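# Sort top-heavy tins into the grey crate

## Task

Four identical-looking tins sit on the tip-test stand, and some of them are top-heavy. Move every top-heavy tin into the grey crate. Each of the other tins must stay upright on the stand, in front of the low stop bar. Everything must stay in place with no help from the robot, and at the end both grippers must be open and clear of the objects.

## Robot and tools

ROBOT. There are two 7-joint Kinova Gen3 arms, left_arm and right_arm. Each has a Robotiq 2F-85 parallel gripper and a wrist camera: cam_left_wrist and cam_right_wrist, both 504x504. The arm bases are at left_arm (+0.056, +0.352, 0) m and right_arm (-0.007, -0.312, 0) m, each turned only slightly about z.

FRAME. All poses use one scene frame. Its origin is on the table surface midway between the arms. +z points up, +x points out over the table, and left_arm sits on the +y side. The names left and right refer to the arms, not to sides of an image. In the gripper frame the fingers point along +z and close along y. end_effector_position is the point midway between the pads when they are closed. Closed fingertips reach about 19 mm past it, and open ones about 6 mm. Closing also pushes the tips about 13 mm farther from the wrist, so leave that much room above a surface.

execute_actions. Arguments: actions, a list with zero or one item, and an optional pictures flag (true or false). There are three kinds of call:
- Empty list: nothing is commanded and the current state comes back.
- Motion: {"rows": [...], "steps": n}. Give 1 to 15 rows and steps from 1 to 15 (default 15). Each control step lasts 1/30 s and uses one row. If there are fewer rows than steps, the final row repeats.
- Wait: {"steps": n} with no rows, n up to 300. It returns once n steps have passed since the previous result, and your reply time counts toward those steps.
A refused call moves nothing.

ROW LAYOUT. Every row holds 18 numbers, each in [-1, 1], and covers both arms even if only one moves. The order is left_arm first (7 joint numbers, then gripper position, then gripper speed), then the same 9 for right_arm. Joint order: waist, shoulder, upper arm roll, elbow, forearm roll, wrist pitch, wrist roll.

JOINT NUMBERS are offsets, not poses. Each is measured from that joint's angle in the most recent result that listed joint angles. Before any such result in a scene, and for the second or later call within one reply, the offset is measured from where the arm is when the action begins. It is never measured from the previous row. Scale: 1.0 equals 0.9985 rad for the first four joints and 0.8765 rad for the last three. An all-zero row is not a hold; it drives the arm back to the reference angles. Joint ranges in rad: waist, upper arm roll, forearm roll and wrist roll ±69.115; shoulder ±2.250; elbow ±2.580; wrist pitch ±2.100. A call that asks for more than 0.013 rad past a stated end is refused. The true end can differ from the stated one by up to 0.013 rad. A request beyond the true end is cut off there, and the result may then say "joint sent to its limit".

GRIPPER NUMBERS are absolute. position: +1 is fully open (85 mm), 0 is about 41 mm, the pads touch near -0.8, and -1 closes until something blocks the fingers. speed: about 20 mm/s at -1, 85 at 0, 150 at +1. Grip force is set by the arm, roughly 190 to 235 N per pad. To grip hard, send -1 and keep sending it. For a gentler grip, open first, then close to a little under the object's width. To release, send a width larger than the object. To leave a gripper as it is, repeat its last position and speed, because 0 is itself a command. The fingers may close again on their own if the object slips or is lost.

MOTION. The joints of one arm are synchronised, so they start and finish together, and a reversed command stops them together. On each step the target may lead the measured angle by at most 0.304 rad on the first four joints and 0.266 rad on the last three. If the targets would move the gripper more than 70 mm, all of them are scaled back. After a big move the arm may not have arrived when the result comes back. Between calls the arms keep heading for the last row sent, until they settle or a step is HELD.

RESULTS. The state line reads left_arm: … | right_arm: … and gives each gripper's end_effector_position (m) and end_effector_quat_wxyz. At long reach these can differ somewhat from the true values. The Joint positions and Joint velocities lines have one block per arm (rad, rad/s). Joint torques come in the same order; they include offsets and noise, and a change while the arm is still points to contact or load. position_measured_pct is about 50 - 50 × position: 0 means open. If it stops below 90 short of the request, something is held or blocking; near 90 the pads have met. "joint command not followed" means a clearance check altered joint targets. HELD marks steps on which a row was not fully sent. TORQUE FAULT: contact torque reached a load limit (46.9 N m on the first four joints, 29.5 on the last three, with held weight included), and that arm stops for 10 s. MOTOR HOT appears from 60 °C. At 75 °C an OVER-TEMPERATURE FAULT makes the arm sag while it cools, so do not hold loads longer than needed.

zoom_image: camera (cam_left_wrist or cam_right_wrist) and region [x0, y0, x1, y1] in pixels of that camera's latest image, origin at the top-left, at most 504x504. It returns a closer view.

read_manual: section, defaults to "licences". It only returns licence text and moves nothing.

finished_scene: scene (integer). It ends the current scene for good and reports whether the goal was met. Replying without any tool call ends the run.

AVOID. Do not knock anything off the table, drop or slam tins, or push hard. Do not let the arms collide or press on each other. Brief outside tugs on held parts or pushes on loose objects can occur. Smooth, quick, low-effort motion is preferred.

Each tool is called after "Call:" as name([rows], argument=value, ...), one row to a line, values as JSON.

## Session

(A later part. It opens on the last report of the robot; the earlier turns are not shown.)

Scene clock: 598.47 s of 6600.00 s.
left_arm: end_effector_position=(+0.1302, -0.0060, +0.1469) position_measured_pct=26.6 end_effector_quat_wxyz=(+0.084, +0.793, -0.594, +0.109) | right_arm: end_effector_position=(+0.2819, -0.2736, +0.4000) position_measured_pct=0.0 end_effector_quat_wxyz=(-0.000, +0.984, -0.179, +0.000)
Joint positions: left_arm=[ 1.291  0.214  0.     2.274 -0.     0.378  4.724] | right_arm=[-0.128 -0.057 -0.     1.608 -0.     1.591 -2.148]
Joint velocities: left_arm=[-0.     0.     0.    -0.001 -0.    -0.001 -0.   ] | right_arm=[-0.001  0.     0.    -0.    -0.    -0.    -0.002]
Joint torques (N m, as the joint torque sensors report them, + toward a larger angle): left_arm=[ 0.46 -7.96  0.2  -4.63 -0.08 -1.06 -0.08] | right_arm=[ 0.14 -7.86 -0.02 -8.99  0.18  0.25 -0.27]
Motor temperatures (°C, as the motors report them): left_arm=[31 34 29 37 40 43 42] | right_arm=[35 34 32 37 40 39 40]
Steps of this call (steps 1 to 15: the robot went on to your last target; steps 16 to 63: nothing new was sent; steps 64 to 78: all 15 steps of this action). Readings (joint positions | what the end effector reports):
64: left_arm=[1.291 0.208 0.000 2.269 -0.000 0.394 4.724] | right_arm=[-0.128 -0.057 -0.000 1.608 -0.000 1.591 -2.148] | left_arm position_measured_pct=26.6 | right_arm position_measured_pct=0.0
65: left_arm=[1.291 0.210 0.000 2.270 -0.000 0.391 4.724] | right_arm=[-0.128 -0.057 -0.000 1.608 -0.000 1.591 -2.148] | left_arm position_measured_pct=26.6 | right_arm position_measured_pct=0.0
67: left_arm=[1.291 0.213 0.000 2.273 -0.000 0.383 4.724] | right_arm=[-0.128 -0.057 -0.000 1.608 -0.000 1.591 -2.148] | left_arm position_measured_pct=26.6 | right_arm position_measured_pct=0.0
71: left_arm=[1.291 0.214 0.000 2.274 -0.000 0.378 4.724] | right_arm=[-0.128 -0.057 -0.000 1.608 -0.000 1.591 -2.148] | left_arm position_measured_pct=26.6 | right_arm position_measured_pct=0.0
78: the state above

Call:
execute_actions([
  {"rows": [[0,-0.0045,0,-0.0035,0,0.013,0,-1,-0.3, 0,0,0,0,0,0,0,1,0],[0,-0.0045,0,-0.0035,0,0.013,0,-1,-0.3, 0,0,0,0,0,0,0,1,0],[0,-0.0045,0,-0.0035,0,0.013,0,-1,-0.3, 0,0,0,0,0,0,0,1,0],[0,-0.0045,0,-0.0035,0,0.013,0,-1,-0.3, 0,0,0,0,0,0,0,1,0],[0,-0.0045,0,-0.0035,0,0.013,0,1,-0.8, 0,0,0,0,0,0,0,1,0]], "steps": 15},
])

Scene clock: 606.37 s of 6600.00 s.
left_arm: end_effector_position=(+0.1299, -0.0053, +0.1487) position_measured_pct=17.1 end_effector_quat_wxyz=(+0.083, +0.793, -0.594, +0.108) | right_arm: end_effector_position=(+0.2819, -0.2736, +0.4000) position_measured_pct=0.0 end_effector_quat_wxyz=(-0.000, +0.984, -0.179, +0.000)
Joint positions: left_arm=[ 1.291  0.209  0.     2.27  -0.     0.389  4.724] | right_arm=[-0.128 -0.057 -0.     1.608 -0.     1.591 -2.148]
Joint velocities: left_arm=[ 0.001  0.002  0.     0.004 -0.     0.     0.001] | right_arm=[-0.    -0.001 -0.    -0.    -0.    -0.001 -0.001]
Joint torques (N m, as the joint torque sensors report them, + toward a larger angle): left_arm=[  0.17 -11.02   0.55  -6.38  -0.09  -1.11  -0.25] | right_arm=[ 0.33 -7.95 -0.19 -8.91  0.27  0.12  0.08]
Motor temperatures (°C, as the motors report them): left_arm=[31 34 29 37 40 43 42] | right_arm=[35 34 32 37 40 39 40]
Steps of this call (steps 1 to 15: the robot went on to your last target; steps 16 to 90: nothing new was sent; then 4.40 s passed at rest; steps 91 to 105: all 15 steps of this action). Readings (joint positions | what the end effector reports):
91: left_arm=[1.291 0.213 0.000 2.274 -0.000 0.379 4.724] | right_arm=[-0.128 -0.057 -0.000 1.608 -0.000 1.591 -2.148] | left_arm position_measured_pct=26.6 | right_arm position_measured_pct=0.0
92: left_arm=[1.291 0.210 0.000 2.273 -0.000 0.383 4.724] | right_arm=[-0.128 -0.057 -0.000 1.608 -0.000 1.591 -2.148] | left_arm position_measured_pct=26.6 | right_arm position_measured_pct=0.0
94: left_arm=[1.291 0.209 0.000 2.272 -0.000 0.388 4.724] | right_arm=[-0.128 -0.057 -0.000 1.608 -0.000 1.591 -2.148] | left_arm position_measured_pct=26.6 | right_arm position_measured_pct=0.0
98: left_arm=[1.291 0.209 0.000 2.271 -0.000 0.389 4.724] | right_arm=[-0.128 -0.057 -0.000 1.608 -0.000 1.591 -2.148] | left_arm position_measured_pct=25.0 | right_arm position_measured_pct=0.0
105: the state above

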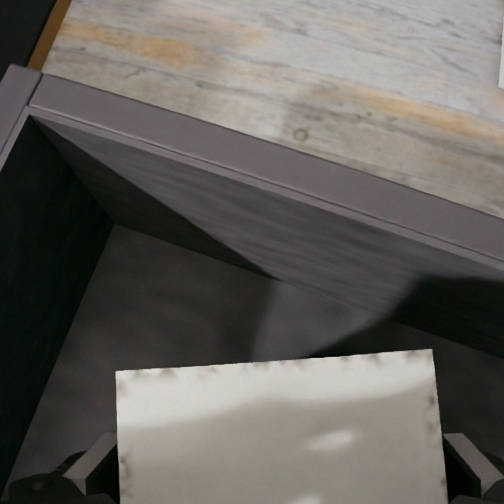

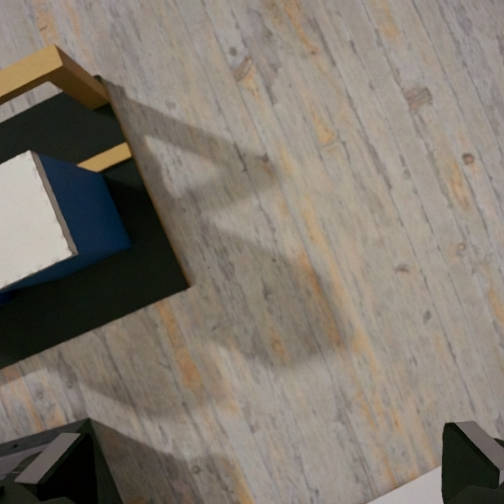

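Call:
execute_actions([
  {"steps": 20},
])

Scene clock: 608.87 s of 6600.00 s.
left_arm: end_effector_position=(+0.1299, -0.0051, +0.1486) position_measured_pct=0.0 end_effector_quat_wxyz=(+0.083, +0.793, -0.594, +0.108) | right_arm: end_effector_position=(+0.2819, -0.2736, +0.4000) position_measured_pct=0.0 end_effector_quat_wxyz=(-0.000, +0.984, -0.179, +0.000)
Joint positions: left_arm=[ 1.291  0.209  0.     2.271 -0.     0.389  4.724] | right_arm=[-0.128 -0.057 -0.     1.608 -0.     1.591 -2.148]
Joint velocities: left_arm=[-0.001  0.    -0.     0.001 -0.     0.     0.   ] | right_arm=[ 0.     0.001 -0.     0.001 -0.     0.     0.   ]
Joint torques (N m, as the joint torque sensors report them, + toward a larger angle): left_arm=[  0.28 -10.83   0.54  -5.84   0.02  -0.95  -0.41] | right_arm=[ 0.11 -7.85 -0.25 -8.88 -0.07  0.26  0.12]
Motor temperatures (°C, as the motors report them): left_arm=[31 34 29 37 40 43 42] | right_arm=[35 34 32 37 40 39 40]
Steps of this call (steps 1 to 15: the robot went on to your last target; steps 16 to 75: nothing new was sent). Readings (joint positions | what the end effector reports):
1: left_arm=[1.291 0.209 0.000 2.271 -0.000 0.389 4.724] | right_arm=[-0.128 -0.057 -0.000 1.608 -0.000 1.591 -2.148] | left_arm position_measured_pct=15.9 | right_arm position_measured_pct=0.0
2: left_arm=[1.291 0.209 0.000 2.271 -0.000 0.389 4.724] | right_arm=[-0.128 -0.057 -0.000 1.608 -0.000 1.591 -2.148] | left_arm position_measured_pct=14.7 | right_arm position_measured_pct=0.0
4: left_arm=[1.291 0.209 0.000 2.271 -0.000 0.389 4.724] | right_arm=[-0.128 -0.057 -0.000 1.608 -0.000 1.591 -2.148] | left_arm position_measured_pct=12.3 | right_arm position_measured_pct=0.0
8: left_arm=[1.291 0.209 0.000 2.271 -0.000 0.389 4.724] | right_arm=[-0.128 -0.057 -0.000 1.608 -0.000 1.591 -2.148] | left_arm position_measured_pct=7.9 | right_arm position_measured_pct=0.0
75: the state above
All arms were judged still, so your last target was given up. Only a new action makes them travel on or press farther. Fingers that are still opening or closing keep moving.

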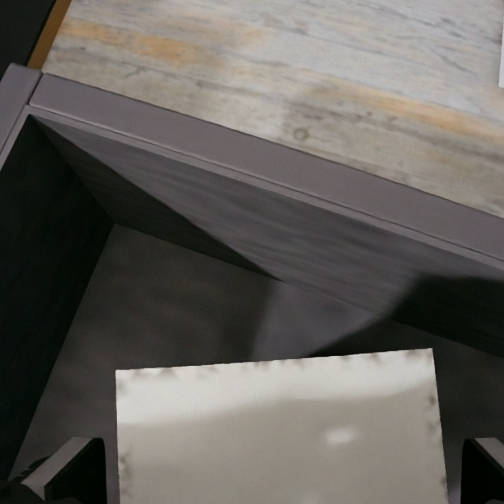

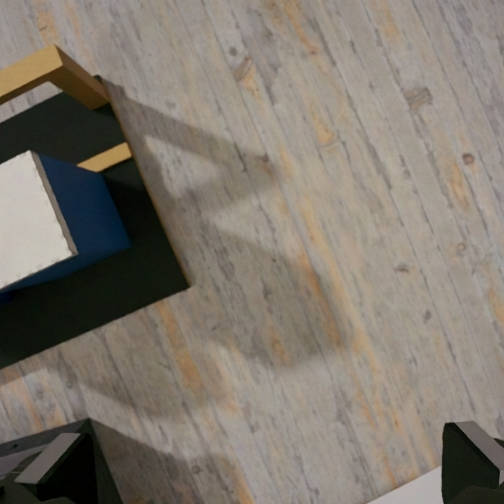

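Call:
execute_actions([
  {"rows": [[0,-0.037,0,-0.034,0,0.081,0,1,0, 0,0,0,0,0,0,0,1,0],[0,-0.073,0,-0.068,0,0.162,0,1,0, 0,0,0,0,0,0,0,1,0],[0,-0.11,0,-0.101,0,0.243,0,1,0, 0,0,0,0,0,0,0,1,0],[0,-0.1466,0,-0.135,0,0.3238,0,1,0, 0,0,0,0,0,0,0,1,0],[0,-0.1466,0,-0.135,0,0.3238,0,1,0, 0,0,0,0,0,0,0,1,0],[0,-0.1466,0,-0.135,0,0.3238,0,1,0, 0,0,0,0,0,0,0,1,0],[0,-0.1466,0,-0.135,0,0.3238,0,1,0, 0,0,0,0,0,0,0,1,0],[0,-0.1466,0,-0.135,0,0.3238,0,1,0, 0,0,0,0,0,0,0,1,0],[0,-0.1466,0,-0.135,0,0.3238,0,1,0, 0,0,0,0,0,0,0,1,0],[0,-0.2463,0,-0.3225,0,0.6509,0,1,0, 0,0,0,0,0,0,0,1,0]], "steps": 15},
], pictures=false)

Call:
execute_actions([
  {"steps": 15},
])

Scene clock: 617.20 s of 6600.00 s.
left_arm: end_effector_position=(+0.1308, -0.0083, +0.2648) position_measured_pct=0.0 end_effector_quat_wxyz=(+0.084, +0.793, -0.594, +0.109) | right_arm: end_effector_position=(+0.2819, -0.2736, +0.4000) position_measured_pct=0.0 end_effector_quat_wxyz=(-0.000, +0.984, -0.179, +0.000)
Joint positions: left_arm=[ 1.291  0.005  0.     2.032 -0.     0.83   4.724] | right_arm=[-0.128 -0.057 -0.     1.608 -0.     1.591 -2.148]
Joint velocities: left_arm=[-0.001 -0.389  0.    -0.797  0.     1.203  0.001] | right_arm=[-0.001 -0.001 -0.     0.001 -0.    -0.     0.   ]
Joint torques (N m, as the joint torque sensors report them, + toward a larger angle): left_arm=[ 0.22 -9.28  0.37 -8.03 -0.13 -0.73 -0.16] | right_arm=[-0.02 -7.63 -0.32 -9.13 -0.11  0.35 -0.09]
Motor temperatures (°C, as the motors report them): left_arm=[31 34 29 37 40 43 42] | right_arm=[35 34 32 37 40 39 40]
Steps of this call (steps 1 to 90: nothing new was sent; then 4.83 s passed at rest; steps 91 to 105: all 15 steps of this action). Readings (joint positions | what the end effector reports):
91: left_arm=[1.291 0.208 0.000 2.270 -0.000 0.391 4.724] | right_arm=[-0.128 -0.057 -0.000 1.608 -0.000 1.591 -2.148] | left_arm position_measured_pct=0.0 | right_arm position_measured_pct=0.0
92: left_arm=[1.291 0.202 0.000 2.266 -0.000 0.400 4.724] | right_arm=[-0.128 -0.057 -0.000 1.608 -0.000 1.591 -2.148] | left_arm position_measured_pct=0.0 | right_arm position_measured_pct=0.0
94: left_arm=[1.291 0.173 0.000 2.243 -0.000 0.449 4.724] | right_arm=[-0.128 -0.057 -0.000 1.608 -0.000 1.591 -2.148] | left_arm position_measured_pct=0.0 | right_arm position_measured_pct=0.0
98: left_arm=[1.291 0.096 0.000 2.168 -0.000 0.604 4.724] | right_arm=[-0.128 -0.057 -0.000 1.608 -0.000 1.591 -2.148] | left_arm position_measured_pct=0.0 | right_arm position_measured_pct=0.0
105: the state above

Scene clock: 617.70 s of 6600.00 s.
left_arm: end_effector_position=(+0.1298, -0.0046, +0.3000) position_measured_pct=0.0 end_effector_quat_wxyz=(+0.082, +0.793, -0.594, +0.107) | right_arm: end_effector_position=(+0.2819, -0.2736, +0.4000) position_measured_pct=0.0 end_effector_quat_wxyz=(-0.000, +0.984, -0.179, +0.000)
Joint positions: left_arm=[ 1.291 -0.037  0.     1.949 -0.     0.96   4.724] | right_arm=[-0.128 -0.057 -0.     1.608 -0.     1.591 -2.148]
Joint velocities: left_arm=[-0.001 -0.002  0.     0.001 -0.002 -0.     0.   ] | right_arm=[ 0.001  0.     0.    -0.     0.    -0.    -0.001]
Joint torques (N m, as the joint torque sensors report them, + toward a larger angle): left_arm=[ 0.02 -9.03  0.45 -8.65 -0.04 -0.9  -0.49] | right_arm=[ 0.22 -7.47  0.04 -8.88  0.26 -0.02 -0.03]
Motor temperatures (°C, as the motors report them): left_arm=[31 34 29 37 40 43 42] | right_arm=[35 34 32 37 40 39 40]
Steps of this call (steps 1 to 15: the robot went on to your last target). Readings (joint positions | what the end effector reports):
1: left_arm=[1.291 -0.007 0.000 2.006 -0.000 0.869 4.724] | right_arm=[-0.128 -0.057 -0.000 1.608 -0.000 1.591 -2.148] | left_arm position_measured_pct=0.0 | right_arm position_measured_pct=0.0
2: left_arm=[1.291 -0.018 0.000 1.984 -0.000 0.902 4.724] | right_arm=[-0.128 -0.057 -0.000 1.608 -0.000 1.591 -2.148] | left_arm position_measured_pct=0.0 | right_arm position_measured_pct=0.0
4: left_arm=[1.291 -0.030 0.000 1.957 -0.000 0.946 4.724] | right_arm=[-0.128 -0.057 -0.000 1.608 -0.000 1.591 -2.148] | left_arm position_measured_pct=0.0 | right_arm position_measured_pct=0.0
8: left_arm=[1.291 -0.035 0.000 1.949 -0.000 0.960 4.724] | right_arm=[-0.128 -0.057 -0.000 1.608 -0.000 1.591 -2.148] | left_arm position_measured_pct=0.0 | right_arm position_measured_pct=0.0
15: the state above

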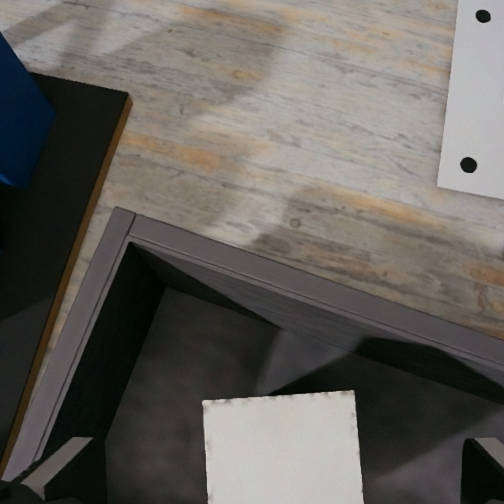

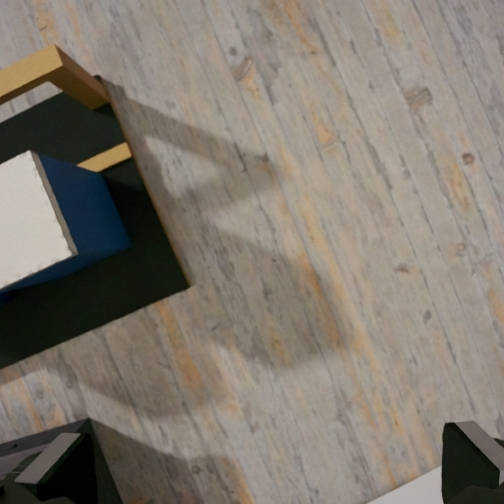

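Call:
execute_actions([
  {"rows": [[-0.430,0.1624,0,-0.6933,0,0.9125,0.993,1,0, 0,0,0,0,0,0,0,1,0]], "steps": 15},
], pictures=false)

Call:
execute_actions([
  {"steps": 30},
])

Scene clock: 627.83 s of 6600.00 s.
left_arm: end_effector_position=(+0.2611, -0.0016, +0.3653) position_measured_pct=0.0 end_effector_quat_wxyz=(+0.057, +0.943, -0.320, +0.075) | right_arm: end_effector_position=(+0.2819, -0.2736, +0.4000) position_measured_pct=0.0 end_effector_quat_wxyz=(-0.000, +0.984, -0.179, +0.000)
Joint positions: left_arm=[ 0.977  0.089 -0.     1.586 -0.     1.278  5.042] | right_arm=[-0.128 -0.057 -0.     1.608 -0.     1.591 -2.148]
Joint velocities: left_arm=[-0.508  0.167 -0.003 -1.061 -0.003  0.927  0.93 ] | right_arm=[ 0.001  0.    -0.    -0.001  0.     0.    -0.001]
Joint torques (N m, as the joint torque sensors report them, + toward a larger angle): left_arm=[  1.5  -12.54   0.61  -9.1   -0.13  -0.8   -0.56] | right_arm=[ 0.03 -7.79  0.06 -8.62 -0.04 -0.09 -0.03]
Motor temperatures (°C, as the motors report them): left_arm=[31 34 29 37 40 43 42] | right_arm=[35 34 32 37 40 39 40]
Steps of this call (steps 1 to 15: the robot went on to your last target; steps 16 to 90: nothing new was sent; then 6.63 s passed at rest; steps 91 to 105: all 15 steps of this action). Readings (joint positions | what the end effector reports):
91: left_arm=[1.290 -0.036 0.000 1.948 -0.000 0.961 4.725] | right_arm=[-0.128 -0.057 -0.000 1.608 -0.000 1.591 -2.148] | left_arm position_measured_pct=0.0 | right_arm position_measured_pct=0.0
92: left_arm=[1.283 -0.033 0.001 1.943 0.000 0.965 4.729] | right_arm=[-0.128 -0.057 -0.000 1.608 -0.000 1.591 -2.148] | left_arm position_measured_pct=0.0 | right_arm position_measured_pct=0.0
94: left_arm=[1.254 -0.017 0.002 1.918 0.000 0.987 4.751] | right_arm=[-0.128 -0.057 -0.000 1.608 -0.000 1.591 -2.148] | left_arm position_measured_pct=0.0 | right_arm position_measured_pct=0.0
98: left_arm=[1.143 0.034 0.001 1.810 -0.000 1.081 4.845] | right_arm=[-0.128 -0.057 -0.000 1.608 -0.000 1.591 -2.148] | left_arm position_measured_pct=0.0 | right_arm position_measured_pct=0.0
105: the state above

Scene clock: 628.83 s of 6600.00 s.
left_arm: end_effector_position=(+0.2702, +0.0604, +0.4500) position_measured_pct=0.0 end_effector_quat_wxyz=(-0.000, +1.000, +0.007, +0.000) | right_arm: end_effector_position=(+0.2819, -0.2736, +0.4000) position_measured_pct=0.0 end_effector_quat_wxyz=(-0.000, +0.984, -0.179, +0.000)
Joint positions: left_arm=[ 0.861  0.126  0.     1.256 -0.     1.76   5.595] | right_arm=[-0.128 -0.057 -0.     1.608 -0.     1.591 -2.148]
Joint velocities: left_arm=[ 0.001  0.     0.    -0.001 -0.001  0.001  0.   ] | right_arm=[ 0.    -0.     0.     0.001  0.    -0.     0.   ]
Joint torques (N m, as the joint torque sensors report them, + toward a larger angle): left_arm=[ -0.08 -11.64   0.6   -8.45  -0.23  -0.4   -0.38] | right_arm=[ 0.02 -7.75 -0.21 -8.8   0.03  0.03 -0.07]
Motor temperatures (°C, as the motors report them): left_arm=[31 34 29 37 40 43 42] | right_arm=[35 34 32 37 40 39 40]
Steps of this call (steps 1 to 30: the robot went on to your last target). Readings (joint positions | what the end effector reports):
1: left_arm=[0.961 0.094 -0.000 1.550 -0.001 1.309 5.073] | right_arm=[-0.128 -0.057 -0.000 1.608 -0.000 1.591 -2.148] | left_arm position_measured_pct=0.0 | right_arm position_measured_pct=0.0
2: left_arm=[0.947 0.099 -0.000 1.514 -0.001 1.341 5.105] | right_arm=[-0.128 -0.057 -0.000 1.608 -0.000 1.591 -2.148] | left_arm position_measured_pct=0.0 | right_arm position_measured_pct=0.0
4: left_arm=[0.921 0.107 -0.000 1.439 -0.000 1.412 5.176] | right_arm=[-0.128 -0.057 -0.000 1.608 -0.000 1.591 -2.148] | left_arm position_measured_pct=0.0 | right_arm position_measured_pct=0.0
8: left_arm=[0.886 0.117 -0.001 1.328 -0.001 1.572 5.337] | right_arm=[-0.128 -0.057 -0.000 1.608 -0.000 1.591 -2.148] | left_arm position_measured_pct=0.0 | right_arm position_measured_pct=0.0
30: the state above

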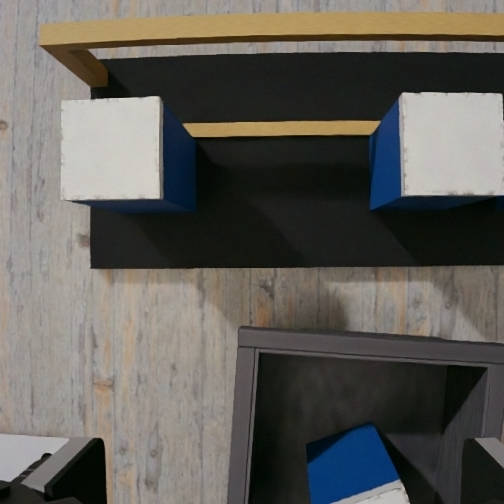

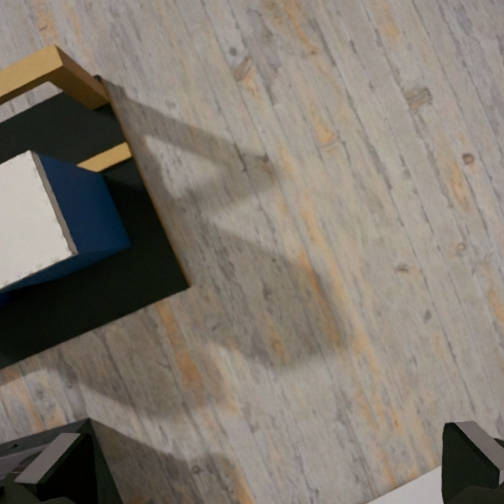

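Call:
finished_scene(scene=1)

The scene is finished: the task was done.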